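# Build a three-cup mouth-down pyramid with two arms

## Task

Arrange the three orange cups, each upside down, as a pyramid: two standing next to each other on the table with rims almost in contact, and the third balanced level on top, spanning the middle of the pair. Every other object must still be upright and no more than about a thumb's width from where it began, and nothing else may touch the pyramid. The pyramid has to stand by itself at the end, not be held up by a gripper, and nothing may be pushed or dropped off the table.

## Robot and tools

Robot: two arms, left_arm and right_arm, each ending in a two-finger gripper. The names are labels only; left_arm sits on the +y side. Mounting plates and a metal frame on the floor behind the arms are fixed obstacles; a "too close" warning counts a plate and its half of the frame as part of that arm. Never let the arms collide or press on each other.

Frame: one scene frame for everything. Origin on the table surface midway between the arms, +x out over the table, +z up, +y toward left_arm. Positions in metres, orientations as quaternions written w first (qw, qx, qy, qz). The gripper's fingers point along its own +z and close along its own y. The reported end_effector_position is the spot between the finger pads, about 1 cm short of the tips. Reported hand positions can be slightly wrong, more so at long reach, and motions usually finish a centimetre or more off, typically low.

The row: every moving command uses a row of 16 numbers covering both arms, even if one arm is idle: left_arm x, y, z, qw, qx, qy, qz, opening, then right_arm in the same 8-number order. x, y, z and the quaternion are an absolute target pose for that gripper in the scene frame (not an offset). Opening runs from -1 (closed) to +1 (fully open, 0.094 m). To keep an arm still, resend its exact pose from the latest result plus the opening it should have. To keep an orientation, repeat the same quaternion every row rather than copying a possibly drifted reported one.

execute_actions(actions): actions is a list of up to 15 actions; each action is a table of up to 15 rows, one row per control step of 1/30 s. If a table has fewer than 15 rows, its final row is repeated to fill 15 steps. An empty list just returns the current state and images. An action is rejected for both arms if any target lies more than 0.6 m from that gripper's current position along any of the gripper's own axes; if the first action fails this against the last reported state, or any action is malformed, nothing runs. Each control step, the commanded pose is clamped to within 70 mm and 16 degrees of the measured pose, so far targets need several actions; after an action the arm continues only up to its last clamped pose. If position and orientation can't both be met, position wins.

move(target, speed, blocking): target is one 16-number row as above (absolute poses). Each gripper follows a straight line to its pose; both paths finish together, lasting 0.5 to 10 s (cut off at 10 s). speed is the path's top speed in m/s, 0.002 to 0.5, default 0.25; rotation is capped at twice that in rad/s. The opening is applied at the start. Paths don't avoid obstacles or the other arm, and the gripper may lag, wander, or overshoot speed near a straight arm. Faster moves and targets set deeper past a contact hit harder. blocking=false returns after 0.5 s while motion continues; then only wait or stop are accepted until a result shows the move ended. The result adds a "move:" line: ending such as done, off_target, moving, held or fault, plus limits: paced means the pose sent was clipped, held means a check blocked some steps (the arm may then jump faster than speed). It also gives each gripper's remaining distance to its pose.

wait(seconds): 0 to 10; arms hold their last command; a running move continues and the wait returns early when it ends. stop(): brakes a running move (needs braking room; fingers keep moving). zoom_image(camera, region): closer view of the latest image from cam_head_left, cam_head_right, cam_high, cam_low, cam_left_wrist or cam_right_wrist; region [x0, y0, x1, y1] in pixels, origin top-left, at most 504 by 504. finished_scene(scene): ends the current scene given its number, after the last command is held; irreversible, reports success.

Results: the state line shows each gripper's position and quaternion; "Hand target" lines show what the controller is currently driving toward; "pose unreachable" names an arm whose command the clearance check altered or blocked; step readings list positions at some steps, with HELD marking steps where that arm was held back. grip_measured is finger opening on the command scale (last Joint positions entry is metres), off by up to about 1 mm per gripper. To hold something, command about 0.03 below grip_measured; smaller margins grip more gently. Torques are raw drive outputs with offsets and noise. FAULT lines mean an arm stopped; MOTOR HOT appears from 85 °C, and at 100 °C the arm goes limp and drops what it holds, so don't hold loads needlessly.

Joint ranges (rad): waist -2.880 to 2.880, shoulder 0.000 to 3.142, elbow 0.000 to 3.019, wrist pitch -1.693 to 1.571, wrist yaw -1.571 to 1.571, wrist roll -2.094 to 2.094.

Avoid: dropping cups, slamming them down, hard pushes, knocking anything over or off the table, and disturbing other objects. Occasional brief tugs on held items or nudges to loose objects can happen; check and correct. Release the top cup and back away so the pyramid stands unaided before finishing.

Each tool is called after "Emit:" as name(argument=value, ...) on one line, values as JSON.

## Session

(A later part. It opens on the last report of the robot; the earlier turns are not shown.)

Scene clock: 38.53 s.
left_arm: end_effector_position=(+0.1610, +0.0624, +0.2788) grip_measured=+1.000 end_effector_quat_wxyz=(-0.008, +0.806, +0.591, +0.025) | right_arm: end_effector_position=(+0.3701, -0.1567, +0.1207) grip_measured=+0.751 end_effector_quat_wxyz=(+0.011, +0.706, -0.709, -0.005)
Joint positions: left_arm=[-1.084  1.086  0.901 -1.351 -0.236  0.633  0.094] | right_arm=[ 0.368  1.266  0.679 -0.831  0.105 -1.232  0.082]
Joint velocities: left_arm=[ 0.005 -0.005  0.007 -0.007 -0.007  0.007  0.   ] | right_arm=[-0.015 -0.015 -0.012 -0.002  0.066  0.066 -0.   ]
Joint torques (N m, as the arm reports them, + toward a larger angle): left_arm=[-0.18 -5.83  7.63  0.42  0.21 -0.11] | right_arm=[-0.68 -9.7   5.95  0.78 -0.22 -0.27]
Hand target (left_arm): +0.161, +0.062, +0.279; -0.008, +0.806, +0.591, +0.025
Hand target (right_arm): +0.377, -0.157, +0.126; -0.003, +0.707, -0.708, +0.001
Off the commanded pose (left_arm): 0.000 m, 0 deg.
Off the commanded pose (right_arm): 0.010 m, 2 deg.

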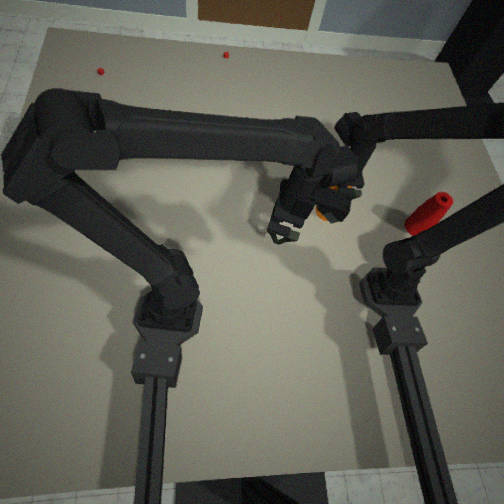

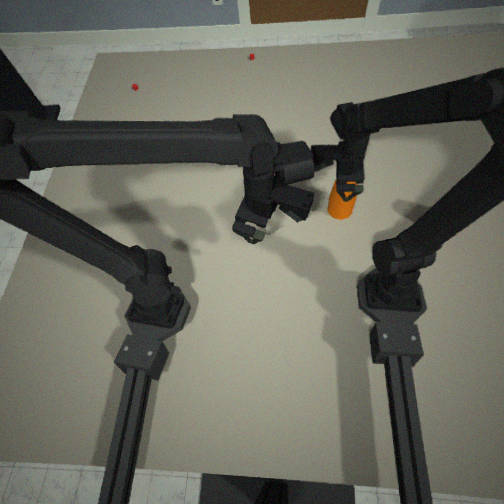

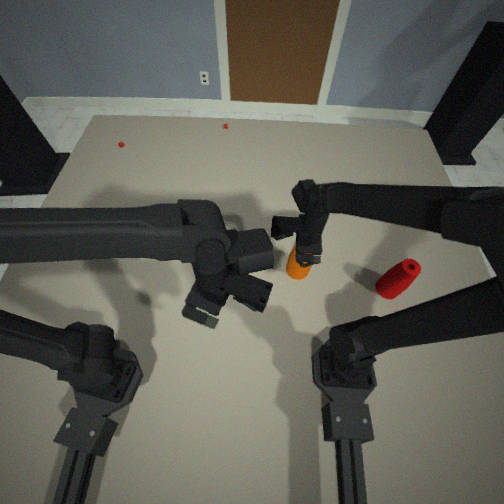

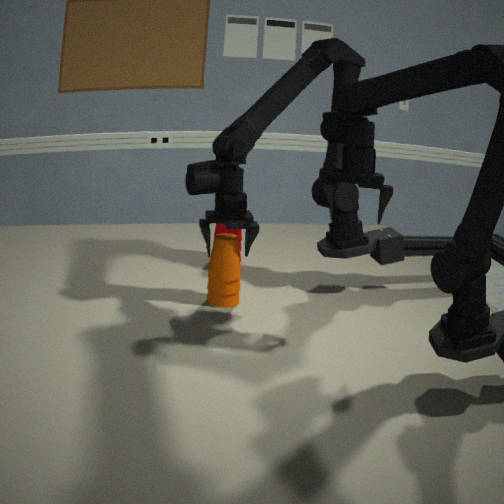

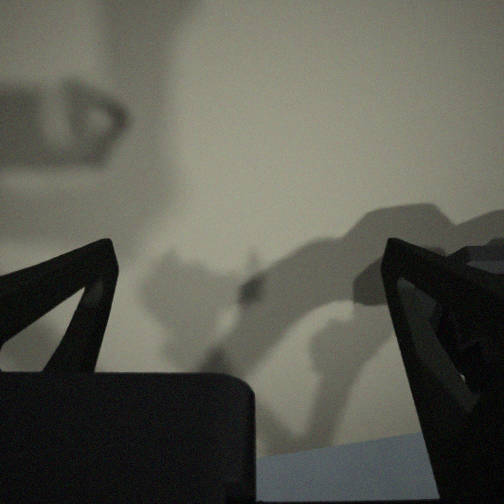

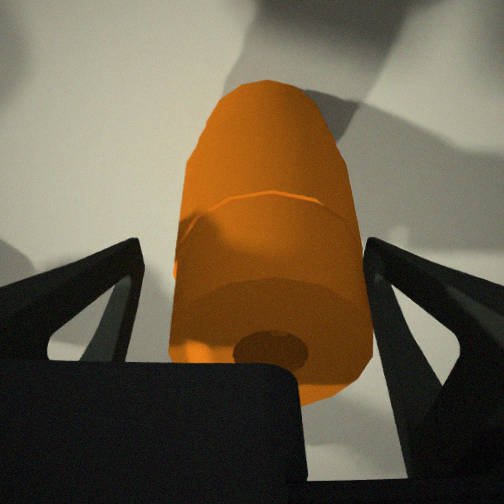

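Emit:
execute_actions(actions=[[
[0.1610,0.0624,0.2788,-0.008,0.806,0.591,0.025,1.0, 0.3792,-0.1575,0.1261,-0.0052,0.7067,-0.7075,0.0023,0.72],
[0.1610,0.0624,0.2788,-0.008,0.806,0.591,0.025,1.0, 0.3802,-0.1570,0.1261,-0.0072,0.7065,-0.7077,0.0032,0.69],
[0.1610,0.0624,0.2788,-0.008,0.806,0.591,0.025,1.0, 0.3813,-0.1566,0.1260,-0.0092,0.7063,-0.7079,0.0041,0.65],
[0.1610,0.0624,0.2788,-0.008,0.806,0.591,0.025,1.0, 0.3823,-0.1561,0.1260,-0.0111,0.7062,-0.7080,0.0050,0.61],
[0.1610,0.0624,0.2788,-0.008,0.806,0.591,0.025,1.0, 0.3834,-0.1557,0.1260,-0.0131,0.7060,-0.7082,0.0059,0.57],
[0.1610,0.0624,0.2788,-0.008,0.806,0.591,0.025,1.0, 0.3834,-0.1557,0.1260,-0.0131,0.7060,-0.7082,0.0059,0.52],
[0.1610,0.0624,0.2788,-0.008,0.806,0.591,0.025,1.0, 0.3834,-0.1557,0.1260,-0.0131,0.7060,-0.7082,0.0059,0.47],
[0.1610,0.0624,0.2788,-0.008,0.806,0.591,0.025,1.0, 0.3834,-0.1557,0.1260,-0.0131,0.7060,-0.7082,0.0059,0.43],
[0.1610,0.0624,0.2788,-0.008,0.806,0.591,0.025,1.0, 0.3834,-0.1557,0.1260,-0.0131,0.7060,-0.7082,0.0059,0.40],
[0.1610,0.0624,0.2788,-0.008,0.806,0.591,0.025,1.0, 0.3834,-0.1557,0.1260,-0.0131,0.7060,-0.7082,0.0059,0.38],
[0.1610,0.0624,0.2788,-0.008,0.806,0.591,0.025,1.0, 0.3860,-0.1549,0.1284,-0.0148,0.7059,-0.7083,0.0067,0.36],
[0.1610,0.0624,0.2788,-0.008,0.806,0.591,0.025,1.0, 0.3886,-0.1541,0.1308,-0.0165,0.7057,-0.7085,0.0074,0.34],
[0.1610,0.0624,0.2788,-0.008,0.806,0.591,0.025,1.0, 0.3912,-0.1534,0.1331,-0.0181,0.7056,-0.7086,0.0082,0.33],
[0.1610,0.0624,0.2788,-0.008,0.806,0.591,0.025,1.0, 0.3938,-0.1526,0.1355,-0.0198,0.7055,-0.7087,0.0089,0.32],
[0.1610,0.0624,0.2788,-0.008,0.806,0.591,0.025,1.0, 0.3964,-0.1518,0.1379,-0.0215,0.7053,-0.7089,0.0097,0.32]
]])

Scene clock: 44.20 s.
left_arm: end_effector_position=(+0.1610, +0.0624, +0.2788) grip_measured=+1.000 end_effector_quat_wxyz=(-0.008, +0.806, +0.591, +0.025) | right_arm: end_effector_position=(+0.3755, -0.1549, +0.1206) grip_measured=+0.361 end_effector_quat_wxyz=(+0.001, +0.705, -0.709, +0.000)
Joint positions: left_arm=[-1.084  1.086  0.901 -1.351 -0.236  0.633  0.094] | right_arm=[ 0.368  1.266  0.679 -0.808  0.105 -1.233  0.064]
Joint velocities: left_arm=[-0.005 -0.015 -0.002  0.012  0.022 -0.007  0.   ] | right_arm=[ 0.005  0.024  0.007 -0.037  0.022  0.007  0.   ]
Joint torques (N m, as the arm reports them, + toward a larger angle): left_arm=[-1.36 -6.32  7.69  0.46  0.21 -0.04] | right_arm=[-0.49 -9.79  8.92  0.1  -0.22 -0.24]
Hand target (left_arm): +0.161, +0.062, +0.279; -0.008, +0.806, +0.591, +0.025
Hand target (right_arm): +0.396, -0.152, +0.138; -0.021, +0.705, -0.709, +0.010
Off the commanded pose (left_arm): 0.000 m, 0 deg.
Off the commanded pose (right_arm): 0.027 m, 3 deg.
Step readings (end_effector_position):
0: left_arm (+0.1610, +0.0624, +0.2788) | right_arm (+0.3701, -0.1567, +0.1207)
1: left_arm (+0.1610, +0.0624, +0.2788) | right_arm (+0.3703, -0.1567, +0.1207)
2: left_arm (+0.1610, +0.0624, +0.2788) | right_arm (+0.3708, -0.1565, +0.1206)
4: left_arm (+0.1610, +0.0624, +0.2788) | right_arm (+0.3725, -0.1559, +0.1206)
8: left_arm (+0.1610, +0.0624, +0.2788) | right_arm (+0.3753, -0.1549, +0.1206)
15: end_effector_position above

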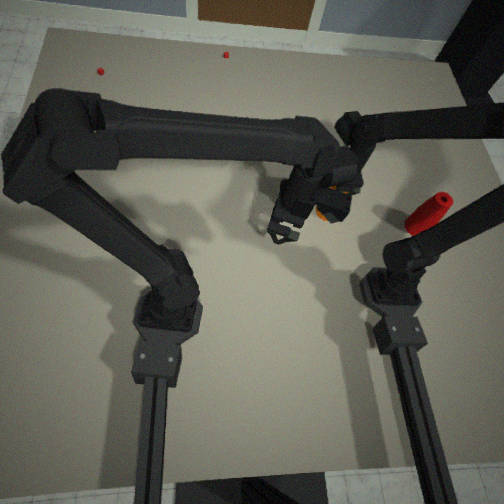

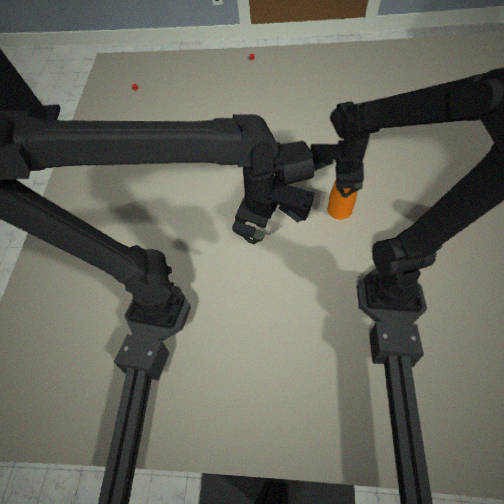

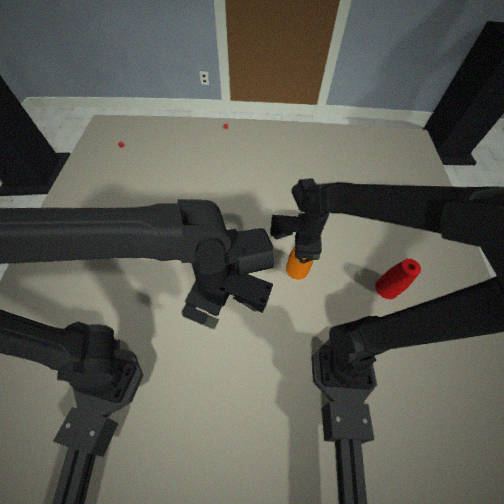

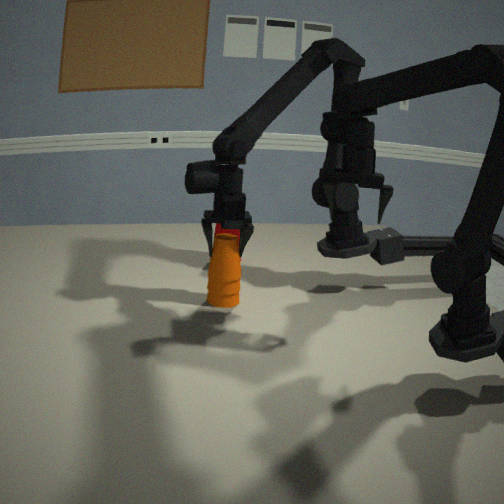

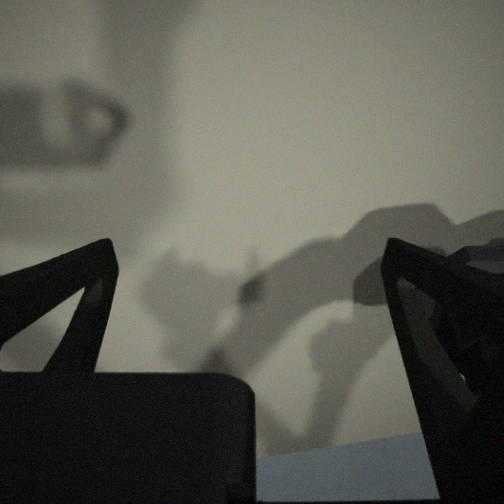

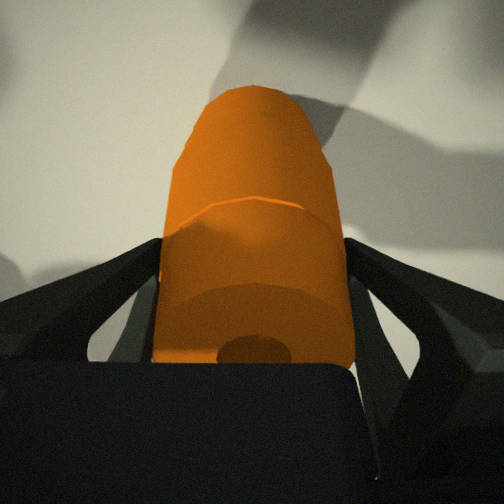

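Emit:
execute_actions(actions=[[
[0.1610,0.0624,0.2788,-0.008,0.806,0.591,0.025,1.0, 0.3997,-0.1477,0.1429,-0.0281,0.7048,-0.7094,0.0126,0.33],
[0.1610,0.0624,0.2788,-0.008,0.806,0.591,0.025,1.0, 0.4003,-0.1477,0.1454,-0.0294,0.7047,-0.7095,0.0132,0.33],
[0.1610,0.0624,0.2788,-0.008,0.806,0.591,0.025,1.0, 0.4006,-0.1480,0.1485,-0.0300,0.7046,-0.7096,0.0135,0.33],
[0.1610,0.0624,0.2788,-0.008,0.806,0.591,0.025,1.0, 0.4008,-0.1483,0.1520,-0.0306,0.7046,-0.7096,0.0138,0.33],
[0.1610,0.0624,0.2788,-0.008,0.806,0.591,0.025,1.0, 0.4010,-0.1487,0.1560,-0.0312,0.7045,-0.7097,0.0141,0.33],
[0.1610,0.0624,0.2788,-0.008,0.806,0.591,0.025,1.0, 0.4013,-0.1492,0.1606,-0.0318,0.7045,-0.7097,0.0143,0.33],
[0.1610,0.0624,0.2788,-0.008,0.806,0.591,0.025,1.0, 0.4015,-0.1496,0.1657,-0.0324,0.7044,-0.7098,0.0146,0.33],
[0.1610,0.0624,0.2788,-0.008,0.806,0.591,0.025,1.0, 0.4016,-0.1502,0.1712,-0.0331,0.7044,-0.7098,0.0149,0.33],
[0.1610,0.0624,0.2788,-0.008,0.806,0.591,0.025,1.0, 0.4018,-0.1509,0.1773,-0.0337,0.7043,-0.7099,0.0152,0.33],
[0.1610,0.0624,0.2788,-0.008,0.806,0.591,0.025,1.0, 0.4016,-0.1517,0.1834,-0.0337,0.7043,-0.7099,0.0152,0.33],
[0.1610,0.0624,0.2788,-0.008,0.806,0.591,0.025,1.0, 0.4015,-0.1524,0.1895,-0.0337,0.7043,-0.7099,0.0152,0.33],
[0.1610,0.0624,0.2788,-0.008,0.806,0.591,0.025,1.0, 0.4013,-0.1532,0.1956,-0.0337,0.7043,-0.7099,0.0152,0.33],
[0.1610,0.0624,0.2788,-0.008,0.806,0.591,0.025,1.0, 0.4012,-0.1540,0.2017,-0.0337,0.7043,-0.7099,0.0152,0.33],
[0.1610,0.0624,0.2788,-0.008,0.806,0.591,0.025,1.0, 0.4010,-0.1547,0.2077,-0.0337,0.7043,-0.7099,0.0152,0.33],
[0.1610,0.0624,0.2788,-0.008,0.806,0.591,0.025,1.0, 0.4008,-0.1555,0.2138,-0.0337,0.7043,-0.7099,0.0152,0.33]
]])

Scene clock: 53.93 s.
left_arm: end_effector_position=(+0.1610, +0.0624, +0.2788) grip_measured=+1.000 end_effector_quat_wxyz=(-0.008, +0.806, +0.591, +0.025) | right_arm: end_effector_position=(+0.3780, -0.1600, +0.1753) grip_measured=+0.361 end_effector_quat_wxyz=(-0.005, +0.705, -0.709, +0.003)
Joint positions: left_arm=[-1.084  1.086  0.901 -1.351 -0.236  0.633  0.094] | right_arm=[ 0.368  1.145  0.743 -0.98   0.105 -1.233  0.064]
Joint velocities: left_arm=[-0.024  0.005  0.002 -0.017 -0.007 -0.081  0.   ] | right_arm=[-0.024 -0.376  0.276 -0.569  0.081  0.007  0.   ]
Joint torques (N m, as the arm reports them, + toward a larger angle): left_arm=[ 0.03 -5.96  7.5   0.43  0.25 -0.07] | right_arm=[-0.18 -9.01 11.02  0.28 -0.18 -0.14]
Hand target (left_arm): +0.161, +0.062, +0.279; -0.008, +0.806, +0.591, +0.025
Hand target (right_arm): +0.400, -0.156, +0.211; -0.034, +0.704, -0.709, +0.016
Off the commanded pose (left_arm): 0.000 m, 0 deg.
Off the commanded pose (right_arm): 0.045 m, 4 deg.
Step readings (end_effector_position):
0: left_arm (+0.1610, +0.0624, +0.2788) | right_arm (+0.3752, -0.1550, +0.1206)
1: left_arm (+0.1610, +0.0624, +0.2788) | right_arm (+0.3751, -0.1550, +0.1206)
2: left_arm (+0.1610, +0.0624, +0.2788) | right_arm (+0.3750, -0.1551, +0.1208)
4: left_arm (+0.1610, +0.0624, +0.2788) | right_arm (+0.3740, -0.1556, +0.1225)
8: left_arm (+0.1610, +0.0624, +0.2788) | right_arm (+0.3727, -0.1573, +0.1335)
15: end_effector_position above

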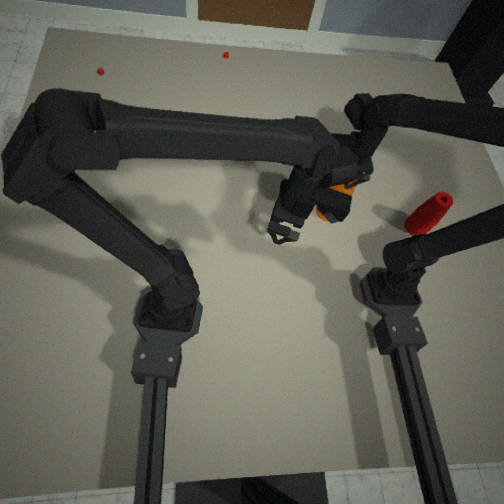

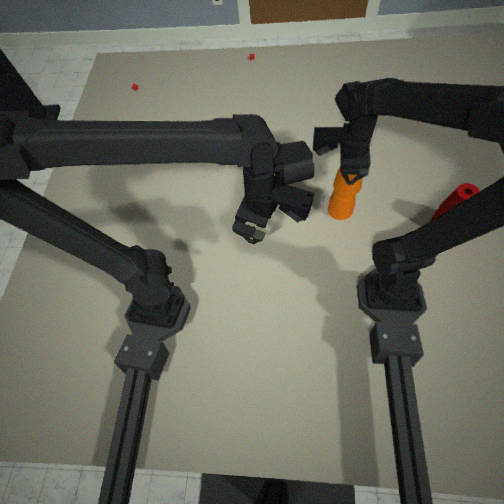

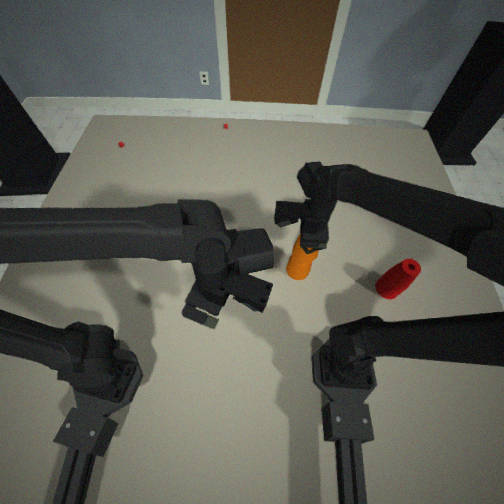

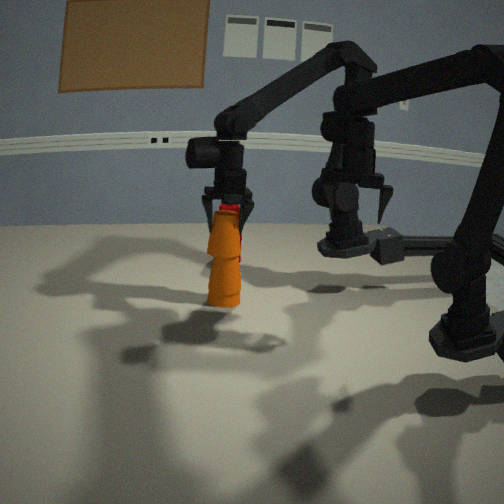

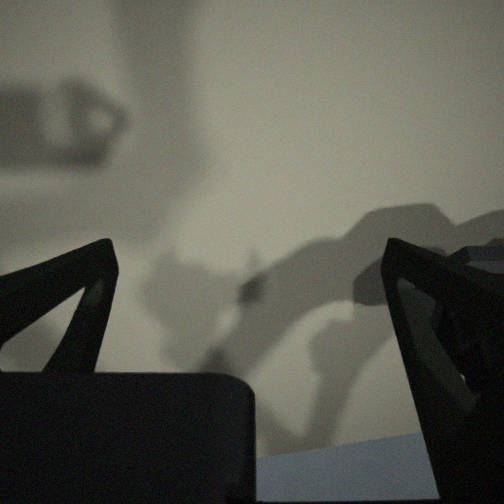

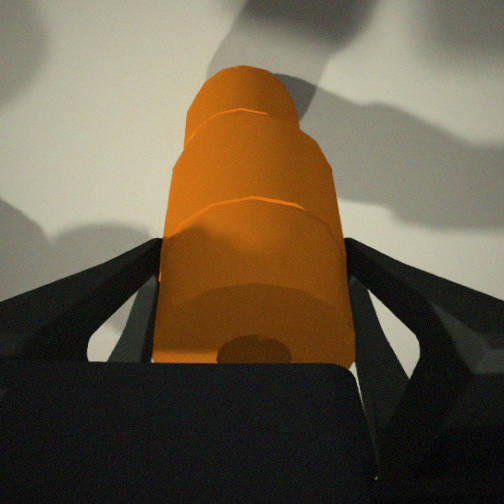

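Emit:
execute_actions(actions=[])

Emit:
zoom_image(camera="cam_low", region=[160, 170, 300, 320])

Scene clock: 54.53 s.
left_arm: end_effector_position=(+0.1610, +0.0624, +0.2788) grip_measured=+1.000 end_effector_quat_wxyz=(-0.008, +0.806, +0.591, +0.025) | right_arm: end_effector_position=(+0.3828, -0.1605, +0.1946) grip_measured=+0.361 end_effector_quat_wxyz=(-0.016, +0.704, -0.710, +0.008)
Joint positions: left_arm=[-1.084  1.086  0.901 -1.351 -0.236  0.633  0.094] | right_arm=[ 0.368  1.109  0.77  -1.02   0.105 -1.233  0.064]
Joint velocities: left_arm=[-0.015 -0.005 -0.002 -0.012  0.007 -0.007  0.   ] | right_arm=[ 0.005 -0.024  0.007  0.017 -0.066  0.007  0.   ]
Joint torques (N m, as the arm reports them, + toward a larger angle): left_arm=[-0.35 -6.04  7.57  0.31  0.2  -0.1 ] | right_arm=[-0.13 -7.62 10.33  0.22 -0.2  -0.13]
Hand target (left_arm): +0.161, +0.062, +0.279; -0.008, +0.806, +0.591, +0.025
Hand target (right_arm): +0.400, -0.156, +0.211; -0.034, +0.704, -0.709, +0.016
Off the commanded pose (left_arm): 0.000 m, 0 deg.
Off the commanded pose (right_arm): 0.027 m, 2 deg.

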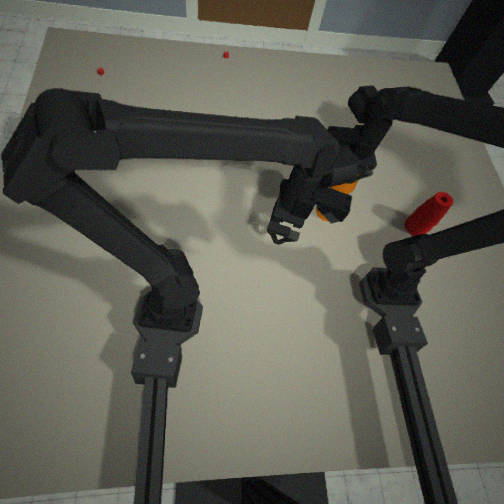

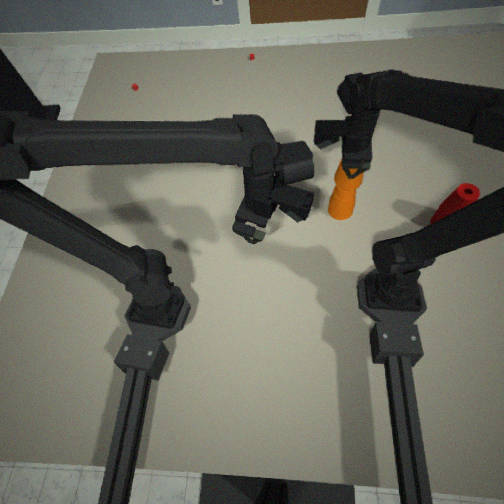

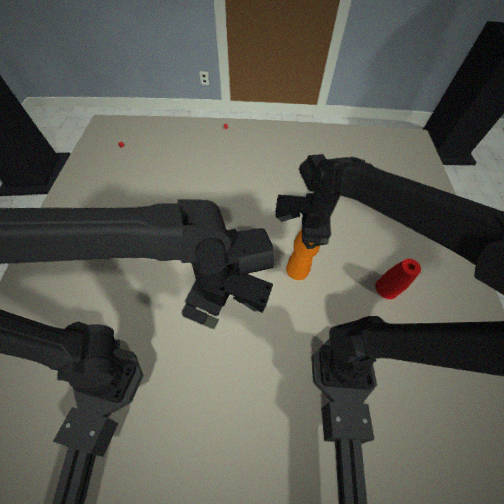

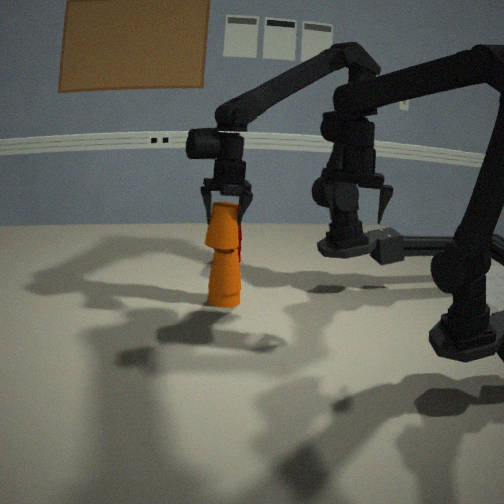

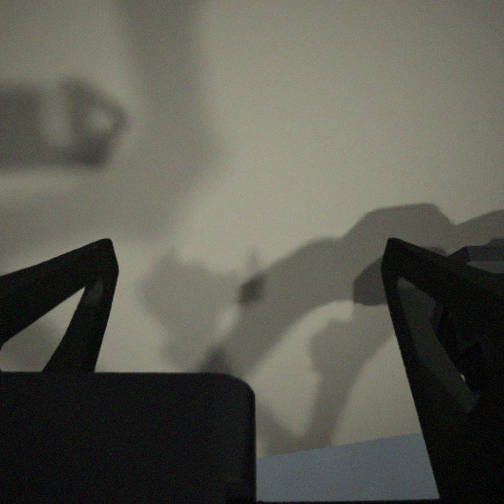

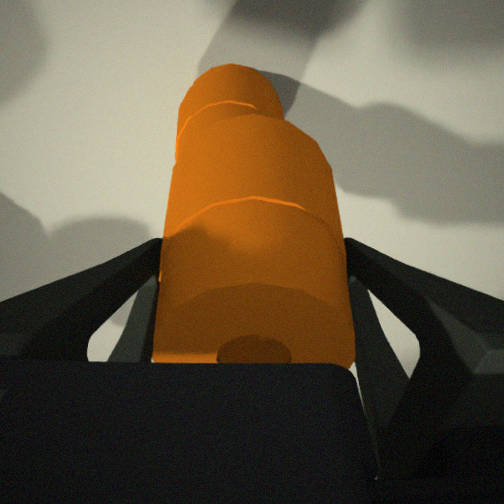

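Region (160, 170, 300, 320) of cam_low's 504x504 image, scaled by 3.360, with more detail than that image has; it fills the left 470 columns of this view, and the rest is white.

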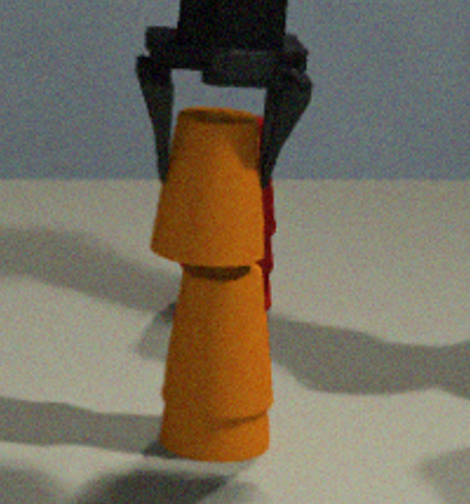

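Emit:
zoom_image(camera="cam_low", region=[175, 110, 285, 260])

Emit:
zoom_image(camera="cam_head_right", region=[300, 90, 410, 230])

Region (175, 110, 285, 260) of cam_low's 504x504 image, scaled by 3.360, with more detail than that image has; it fills the left 370 columns of this view, and the rest is white.

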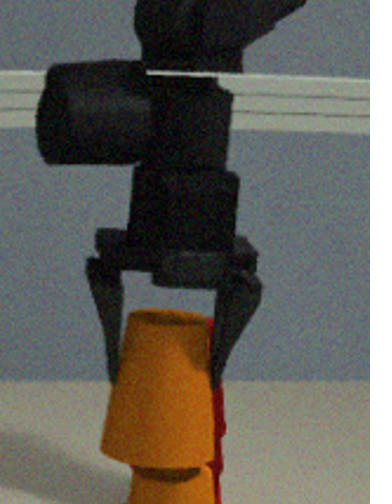

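Region (300, 90, 410, 230) of cam_head_right's 504x504 image, scaled by 3.600, with more detail than that image has; it fills the left 396 columns of this view, and the rest is white.

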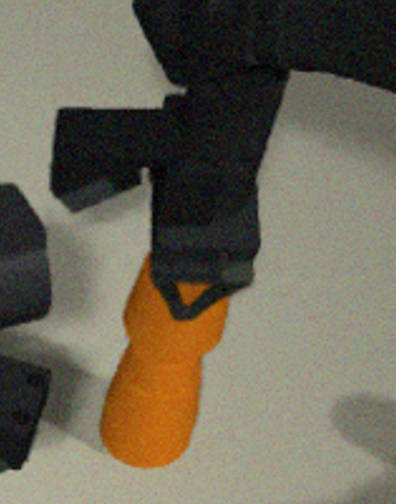

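Emit:
execute_actions(actions=[[
[0.1610,0.0624,0.2788,-0.008,0.806,0.591,0.025,1.0, 0.4003,-0.1600,0.2104,-0.0349,0.7043,-0.7099,0.0159,0.33],
[0.1610,0.0624,0.2788,-0.008,0.806,0.591,0.025,1.0, 0.4009,-0.1660,0.2097,-0.0356,0.7043,-0.7099,0.0169,0.33],
[0.1610,0.0624,0.2788,-0.008,0.806,0.591,0.025,1.0, 0.4012,-0.1722,0.2079,-0.0343,0.7044,-0.7098,0.0171,0.33],
[0.1610,0.0624,0.2788,-0.008,0.806,0.591,0.025,1.0, 0.4017,-0.1798,0.2061,-0.0331,0.7046,-0.7096,0.0174,0.33],
[0.1610,0.0624,0.2788,-0.008,0.806,0.591,0.025,1.0, 0.4022,-0.1883,0.2041,-0.0318,0.7048,-0.7094,0.0178,0.33],
[0.1610,0.0624,0.2788,-0.008,0.806,0.591,0.025,1.0, 0.4025,-0.1964,0.2022,-0.0305,0.7050,-0.7092,0.0180,0.33],
[0.1610,0.0624,0.2788,-0.008,0.806,0.591,0.025,1.0, 0.4024,-0.2048,0.2005,-0.0292,0.7052,-0.7090,0.0182,0.33],
[0.1610,0.0624,0.2788,-0.008,0.806,0.591,0.025,1.0, 0.4023,-0.2130,0.1986,-0.0279,0.7053,-0.7089,0.0184,0.33],
[0.1610,0.0624,0.2788,-0.008,0.806,0.591,0.025,1.0, 0.4019,-0.2202,0.1971,-0.0267,0.7055,-0.7087,0.0185,0.33],
[0.1610,0.0624,0.2788,-0.008,0.806,0.591,0.025,1.0, 0.4002,-0.2265,0.1936,-0.0227,0.7058,-0.7084,0.0163,0.33],
[0.1610,0.0624,0.2788,-0.008,0.806,0.591,0.025,1.0, 0.3979,-0.2310,0.1893,-0.0169,0.7061,-0.7081,0.0125,0.33],
[0.1610,0.0624,0.2788,-0.008,0.806,0.591,0.025,1.0, 0.3963,-0.2341,0.1860,-0.0124,0.7064,-0.7078,0.0093,0.33],
[0.1610,0.0624,0.2788,-0.008,0.806,0.591,0.025,1.0, 0.3948,-0.2345,0.1813,-0.0068,0.7067,-0.7075,0.0051,0.33],
[0.1610,0.0624,0.2788,-0.008,0.806,0.591,0.025,1.0, 0.3945,-0.2345,0.1753,-0.0040,0.7069,-0.7073,0.0030,0.33],
[0.1610,0.0624,0.2788,-0.008,0.806,0.591,0.025,1.0, 0.3943,-0.2345,0.1673,-0.0032,0.7069,-0.7073,0.0024,0.33]
]])

Scene clock: 69.50 s.
left_arm: end_effector_position=(+0.1610, +0.0624, +0.2788) grip_measured=+1.000 end_effector_quat_wxyz=(-0.008, +0.806, +0.591, +0.025) | right_arm: end_effector_position=(+0.3979, -0.2350, +0.1859) grip_measured=+0.361 end_effector_quat_wxyz=(-0.010, +0.684, -0.729, +0.010)
Joint positions: left_arm=[-1.084  1.086  0.901 -1.351 -0.236  0.633  0.094] | right_arm=[ 0.11   1.114  0.766 -0.998  0.057 -1.431  0.064]
Joint velocities: left_arm=[ 0.005 -0.015 -0.012 -0.007 -0.007 -0.051  0.   ] | right_arm=[-0.151  0.112 -0.1    0.335 -0.037 -0.271 -0.001]
Joint torques (N m, as the arm reports them, + toward a larger angle): left_arm=[-1.04 -6.06  7.52  0.6   0.22 -0.1 ] | right_arm=[-0.15 -5.84  5.53  1.01 -0.3  -0.3 ]
Hand target (left_arm): +0.161, +0.062, +0.279; -0.008, +0.806, +0.591, +0.025
Hand target (right_arm): +0.394, -0.234, +0.168; -0.004, +0.706, -0.708, +0.000
Off the commanded pose (left_arm): 0.000 m, 0 deg.
Off the commanded pose (right_arm): 0.019 m, 4 deg.
Step readings (end_effector_position):
0: left_arm (+0.1610, +0.0624, +0.2788) | right_arm (+0.3828, -0.1605, +0.1946)
1: left_arm (+0.1610, +0.0624, +0.2788) | right_arm (+0.3827, -0.1603, +0.1946)
2: left_arm (+0.1610, +0.0624, +0.2788) | right_arm (+0.3827, -0.1603, +0.1945)
4: left_arm (+0.1610, +0.0624, +0.2788) | right_arm (+0.3836, -0.1638, +0.1941)
8: left_arm (+0.1610, +0.0624, +0.2788) | right_arm (+0.3901, -0.1903, +0.1916)
15: end_effector_position above

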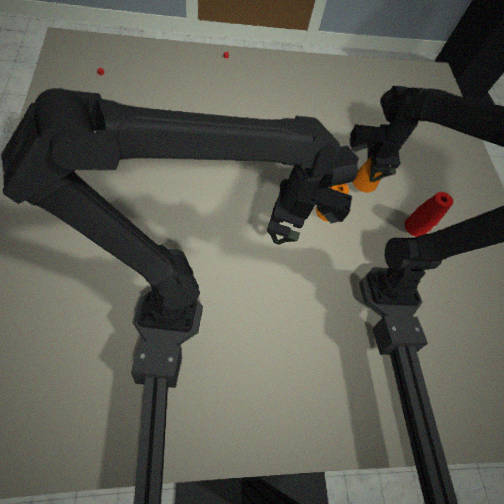

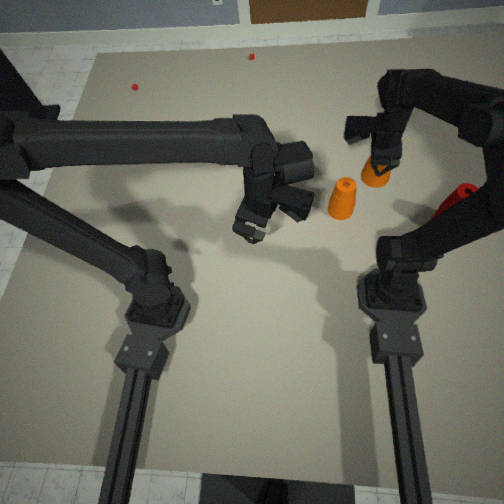

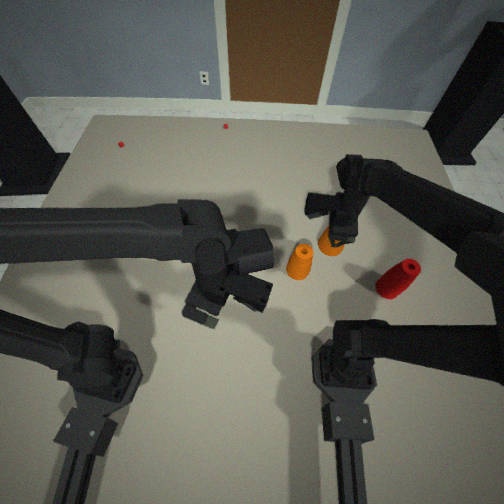

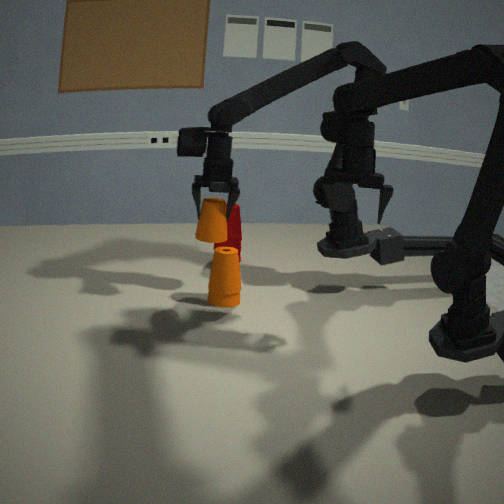

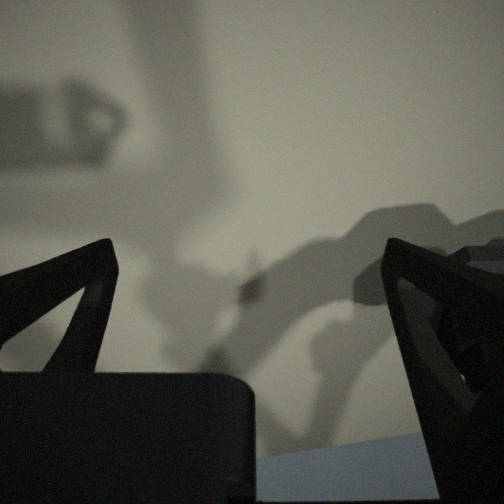

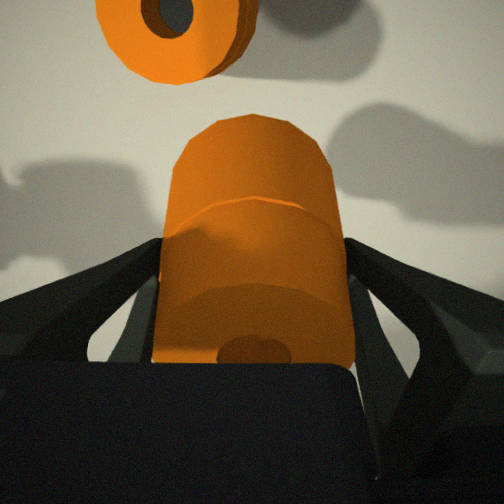

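Emit:
execute_actions(actions=[])

Scene clock: 69.77 s.
left_arm: end_effector_position=(+0.1610, +0.0624, +0.2788) grip_measured=+1.000 end_effector_quat_wxyz=(-0.008, +0.806, +0.591, +0.025) | right_arm: end_effector_position=(+0.3908, -0.2347, +0.1679) grip_measured=+0.361 end_effector_quat_wxyz=(+0.003, +0.698, -0.716, -0.003)
Joint positions: left_arm=[-1.084  1.086  0.901 -1.351 -0.236  0.633  0.094] | right_arm=[ 0.107  1.15   0.744 -0.976  0.054 -1.47   0.064]
Joint velocities: left_arm=[-0.015  0.024  0.002  0.002 -0.022 -0.051  0.   ] | right_arm=[-0.015 -0.005 -0.007  0.017 -0.022 -0.11   0.001]
Joint torques (N m, as the arm reports them, + toward a larger angle): left_arm=[-0.99 -6.1   7.66  0.35  0.24 -0.04] | right_arm=[-0.7  -8.44  6.51  0.91 -0.24 -0.29]
Hand target (left_arm): +0.161, +0.062, +0.279; -0.008, +0.806, +0.591, +0.025
Hand target (right_arm): +0.394, -0.234, +0.168; -0.004, +0.706, -0.708, +0.000
Off the commanded pose (left_arm): 0.000 m, 0 deg.
Off the commanded pose (right_arm): 0.004 m, 2 deg.

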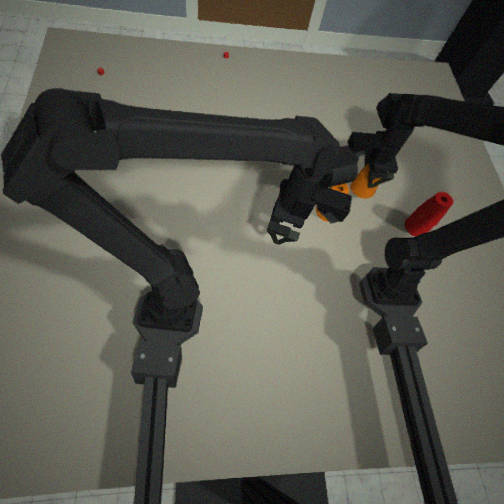

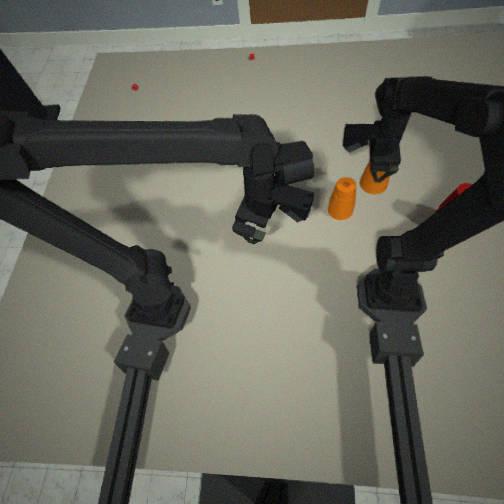

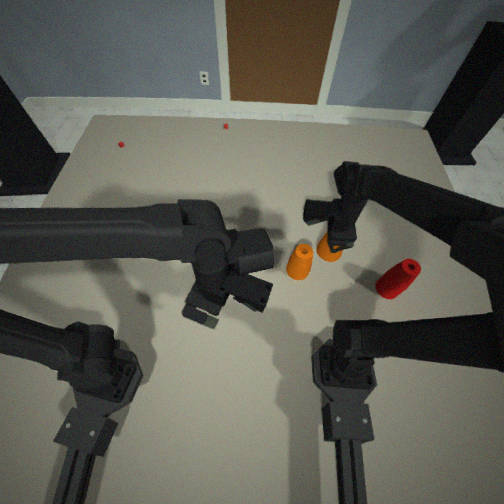

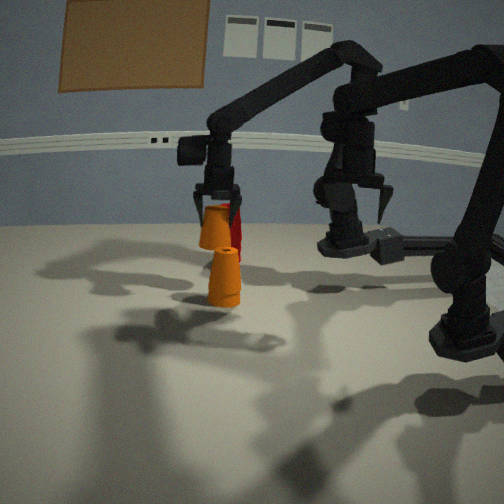

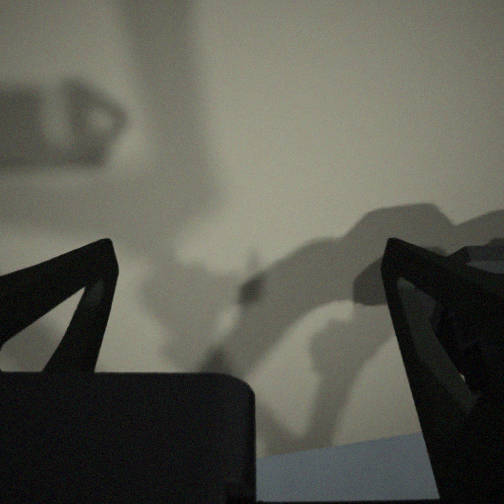

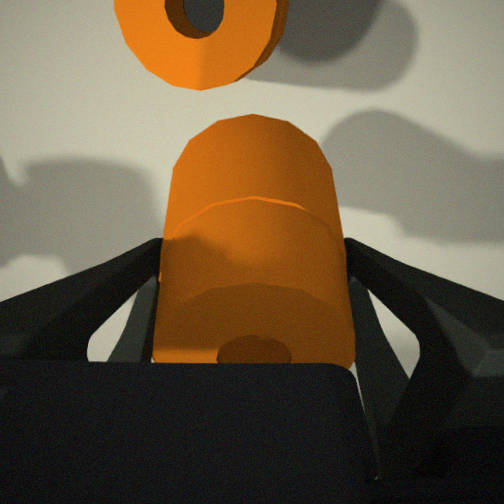

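Emit:
execute_actions(actions=[[
[0.1610,0.0624,0.2788,-0.008,0.806,0.591,0.025,1.0, 0.3924,-0.2350,0.1649,-0.0018,0.7070,-0.7072,0.0014,0.33],
[0.1610,0.0624,0.2788,-0.008,0.806,0.591,0.025,1.0, 0.3912,-0.2355,0.1599,0.0002,0.7071,-0.7071,-0.0002,0.33],
[0.1610,0.0624,0.2788,-0.008,0.806,0.591,0.025,1.0, 0.3899,-0.2360,0.1529,0.0022,0.7072,-0.7070,-0.0017,0.33],
[0.1610,0.0624,0.2788,-0.008,0.806,0.591,0.025,1.0, 0.3890,-0.2365,0.1444,0.0035,0.7073,-0.7069,-0.0028,0.33],
[0.1610,0.0624,0.2788,-0.008,0.806,0.591,0.025,1.0, 0.3887,-0.2368,0.1354,0.0041,0.7073,-0.7069,-0.0033,0.33],
[0.1610,0.0624,0.2788,-0.008,0.806,0.591,0.025,1.0, 0.3887,-0.2368,0.1264,0.0041,0.7073,-0.7069,-0.0033,0.33],
[0.1610,0.0624,0.2788,-0.008,0.806,0.591,0.025,1.0, 0.3887,-0.2368,0.1174,0.0041,0.7073,-0.7069,-0.0033,0.33],
[0.1610,0.0624,0.2788,-0.008,0.806,0.591,0.025,1.0, 0.3887,-0.2368,0.1084,0.0041,0.7073,-0.7069,-0.0033,0.33],
[0.1610,0.0624,0.2788,-0.008,0.806,0.591,0.025,1.0, 0.3887,-0.2368,0.0994,0.0041,0.7073,-0.7069,-0.0033,0.33],
[0.1610,0.0624,0.2788,-0.008,0.806,0.591,0.025,1.0, 0.3890,-0.2368,0.0909,0.0035,0.7073,-0.7069,-0.0028,0.33],
[0.1610,0.0624,0.2788,-0.008,0.806,0.591,0.025,1.0, 0.3896,-0.2367,0.0834,0.0027,0.7072,-0.7070,-0.0022,0.33],
[0.1610,0.0624,0.2788,-0.008,0.806,0.591,0.025,1.0, 0.3903,-0.2366,0.0769,0.0016,0.7072,-0.7070,-0.0012,0.33],
[0.1610,0.0624,0.2788,-0.008,0.806,0.591,0.025,1.0, 0.3912,-0.2365,0.0719,0.0002,0.7071,-0.7071,-0.0002,0.33],
[0.1610,0.0624,0.2788,-0.008,0.806,0.591,0.025,1.0, 0.3921,-0.2365,0.0684,-0.0012,0.7070,-0.7072,0.0009,0.33],
[0.1610,0.0624,0.2788,-0.008,0.806,0.591,0.025,1.0, 0.3935,-0.2365,0.0659,-0.0035,0.7069,-0.7073,0.0028,0.33]
]])

Scene clock: 76.63 s.
left_arm: end_effector_position=(+0.1610, +0.0624, +0.2788) grip_measured=+1.000 end_effector_quat_wxyz=(-0.008, +0.806, +0.591, +0.025) | right_arm: end_effector_position=(+0.3831, -0.2327, +0.0747) grip_measured=+0.361 end_effector_quat_wxyz=(+0.009, +0.706, -0.708, -0.008)
Joint positions: left_arm=[-1.084  1.086  0.901 -1.351 -0.236  0.633  0.094] | right_arm=[ 0.1    1.362  0.634 -0.669  0.054 -1.498  0.064]
Joint velocities: left_arm=[ 0.005 -0.005 -0.002  0.002  0.081 -0.022  0.   ] | right_arm=[-0.034  0.64  -0.095  0.632 -0.037 -0.022  0.001]
Joint torques (N m, as the arm reports them, + toward a larger angle): left_arm=[-0.59 -5.9   7.65  0.56  0.19 -0.07] | right_arm=[ -1.21 -10.42   4.94   0.7   -0.23  -0.26]
Hand target (left_arm): +0.161, +0.062, +0.279; -0.008, +0.806, +0.591, +0.025
Hand target (right_arm): +0.392, -0.236, +0.068; -0.003, +0.707, -0.707, +0.003
Off the commanded pose (left_arm): 0.000 m, 0 deg.
Off the commanded pose (right_arm): 0.014 m, 2 deg.
Step readings (end_effector_position):
0: left_arm (+0.1610, +0.0624, +0.2788) | right_arm (+0.3913, -0.2346, +0.1679)
1: left_arm (+0.1610, +0.0624, +0.2788) | right_arm (+0.3914, -0.2346, +0.1677)
2: left_arm (+0.1610, +0.0624, +0.2788) | right_arm (+0.3919, -0.2346, +0.1673)
4: left_arm (+0.1610, +0.0624, +0.2788) | right_arm (+0.3927, -0.2343, +0.1636)
8: left_arm (+0.1610, +0.0624, +0.2788) | right_arm (+0.3904, -0.2332, +0.1390)
15: end_effector_position above

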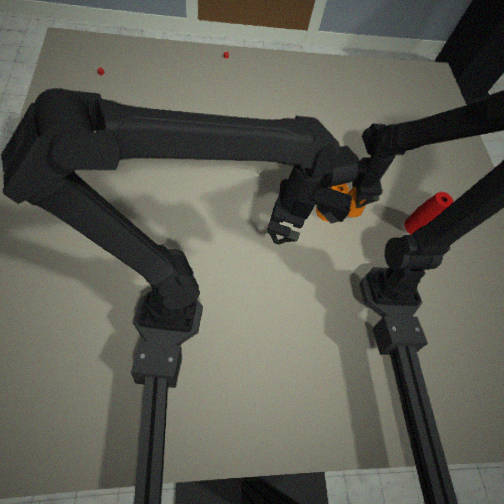

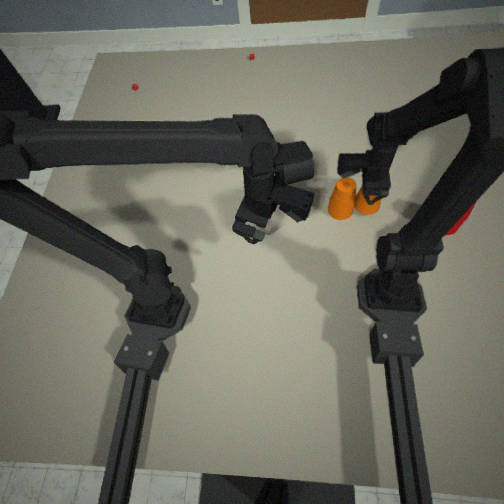

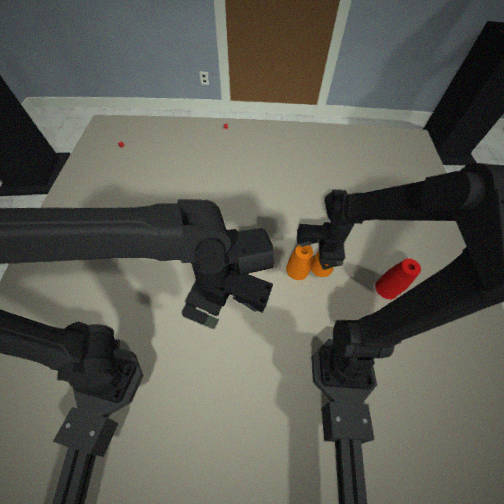

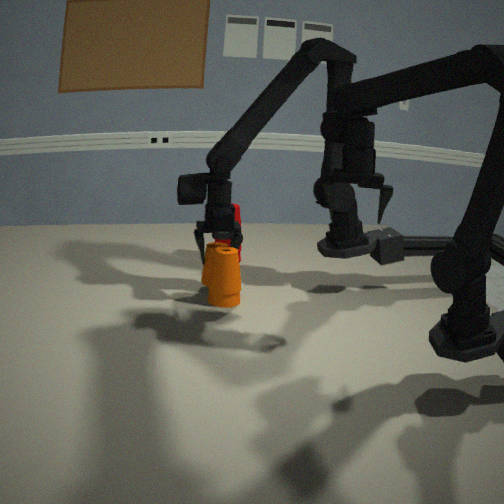

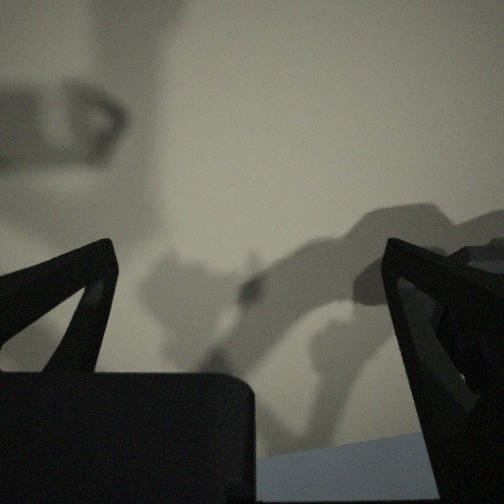

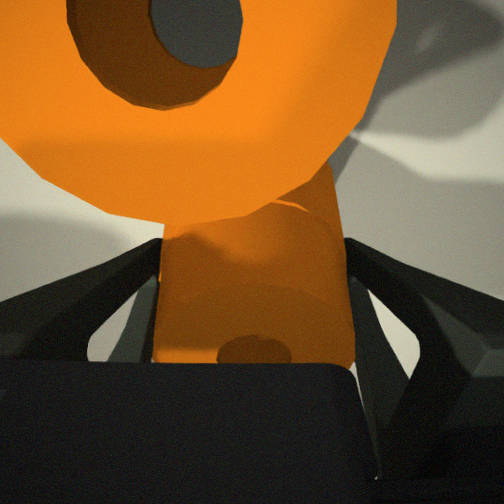

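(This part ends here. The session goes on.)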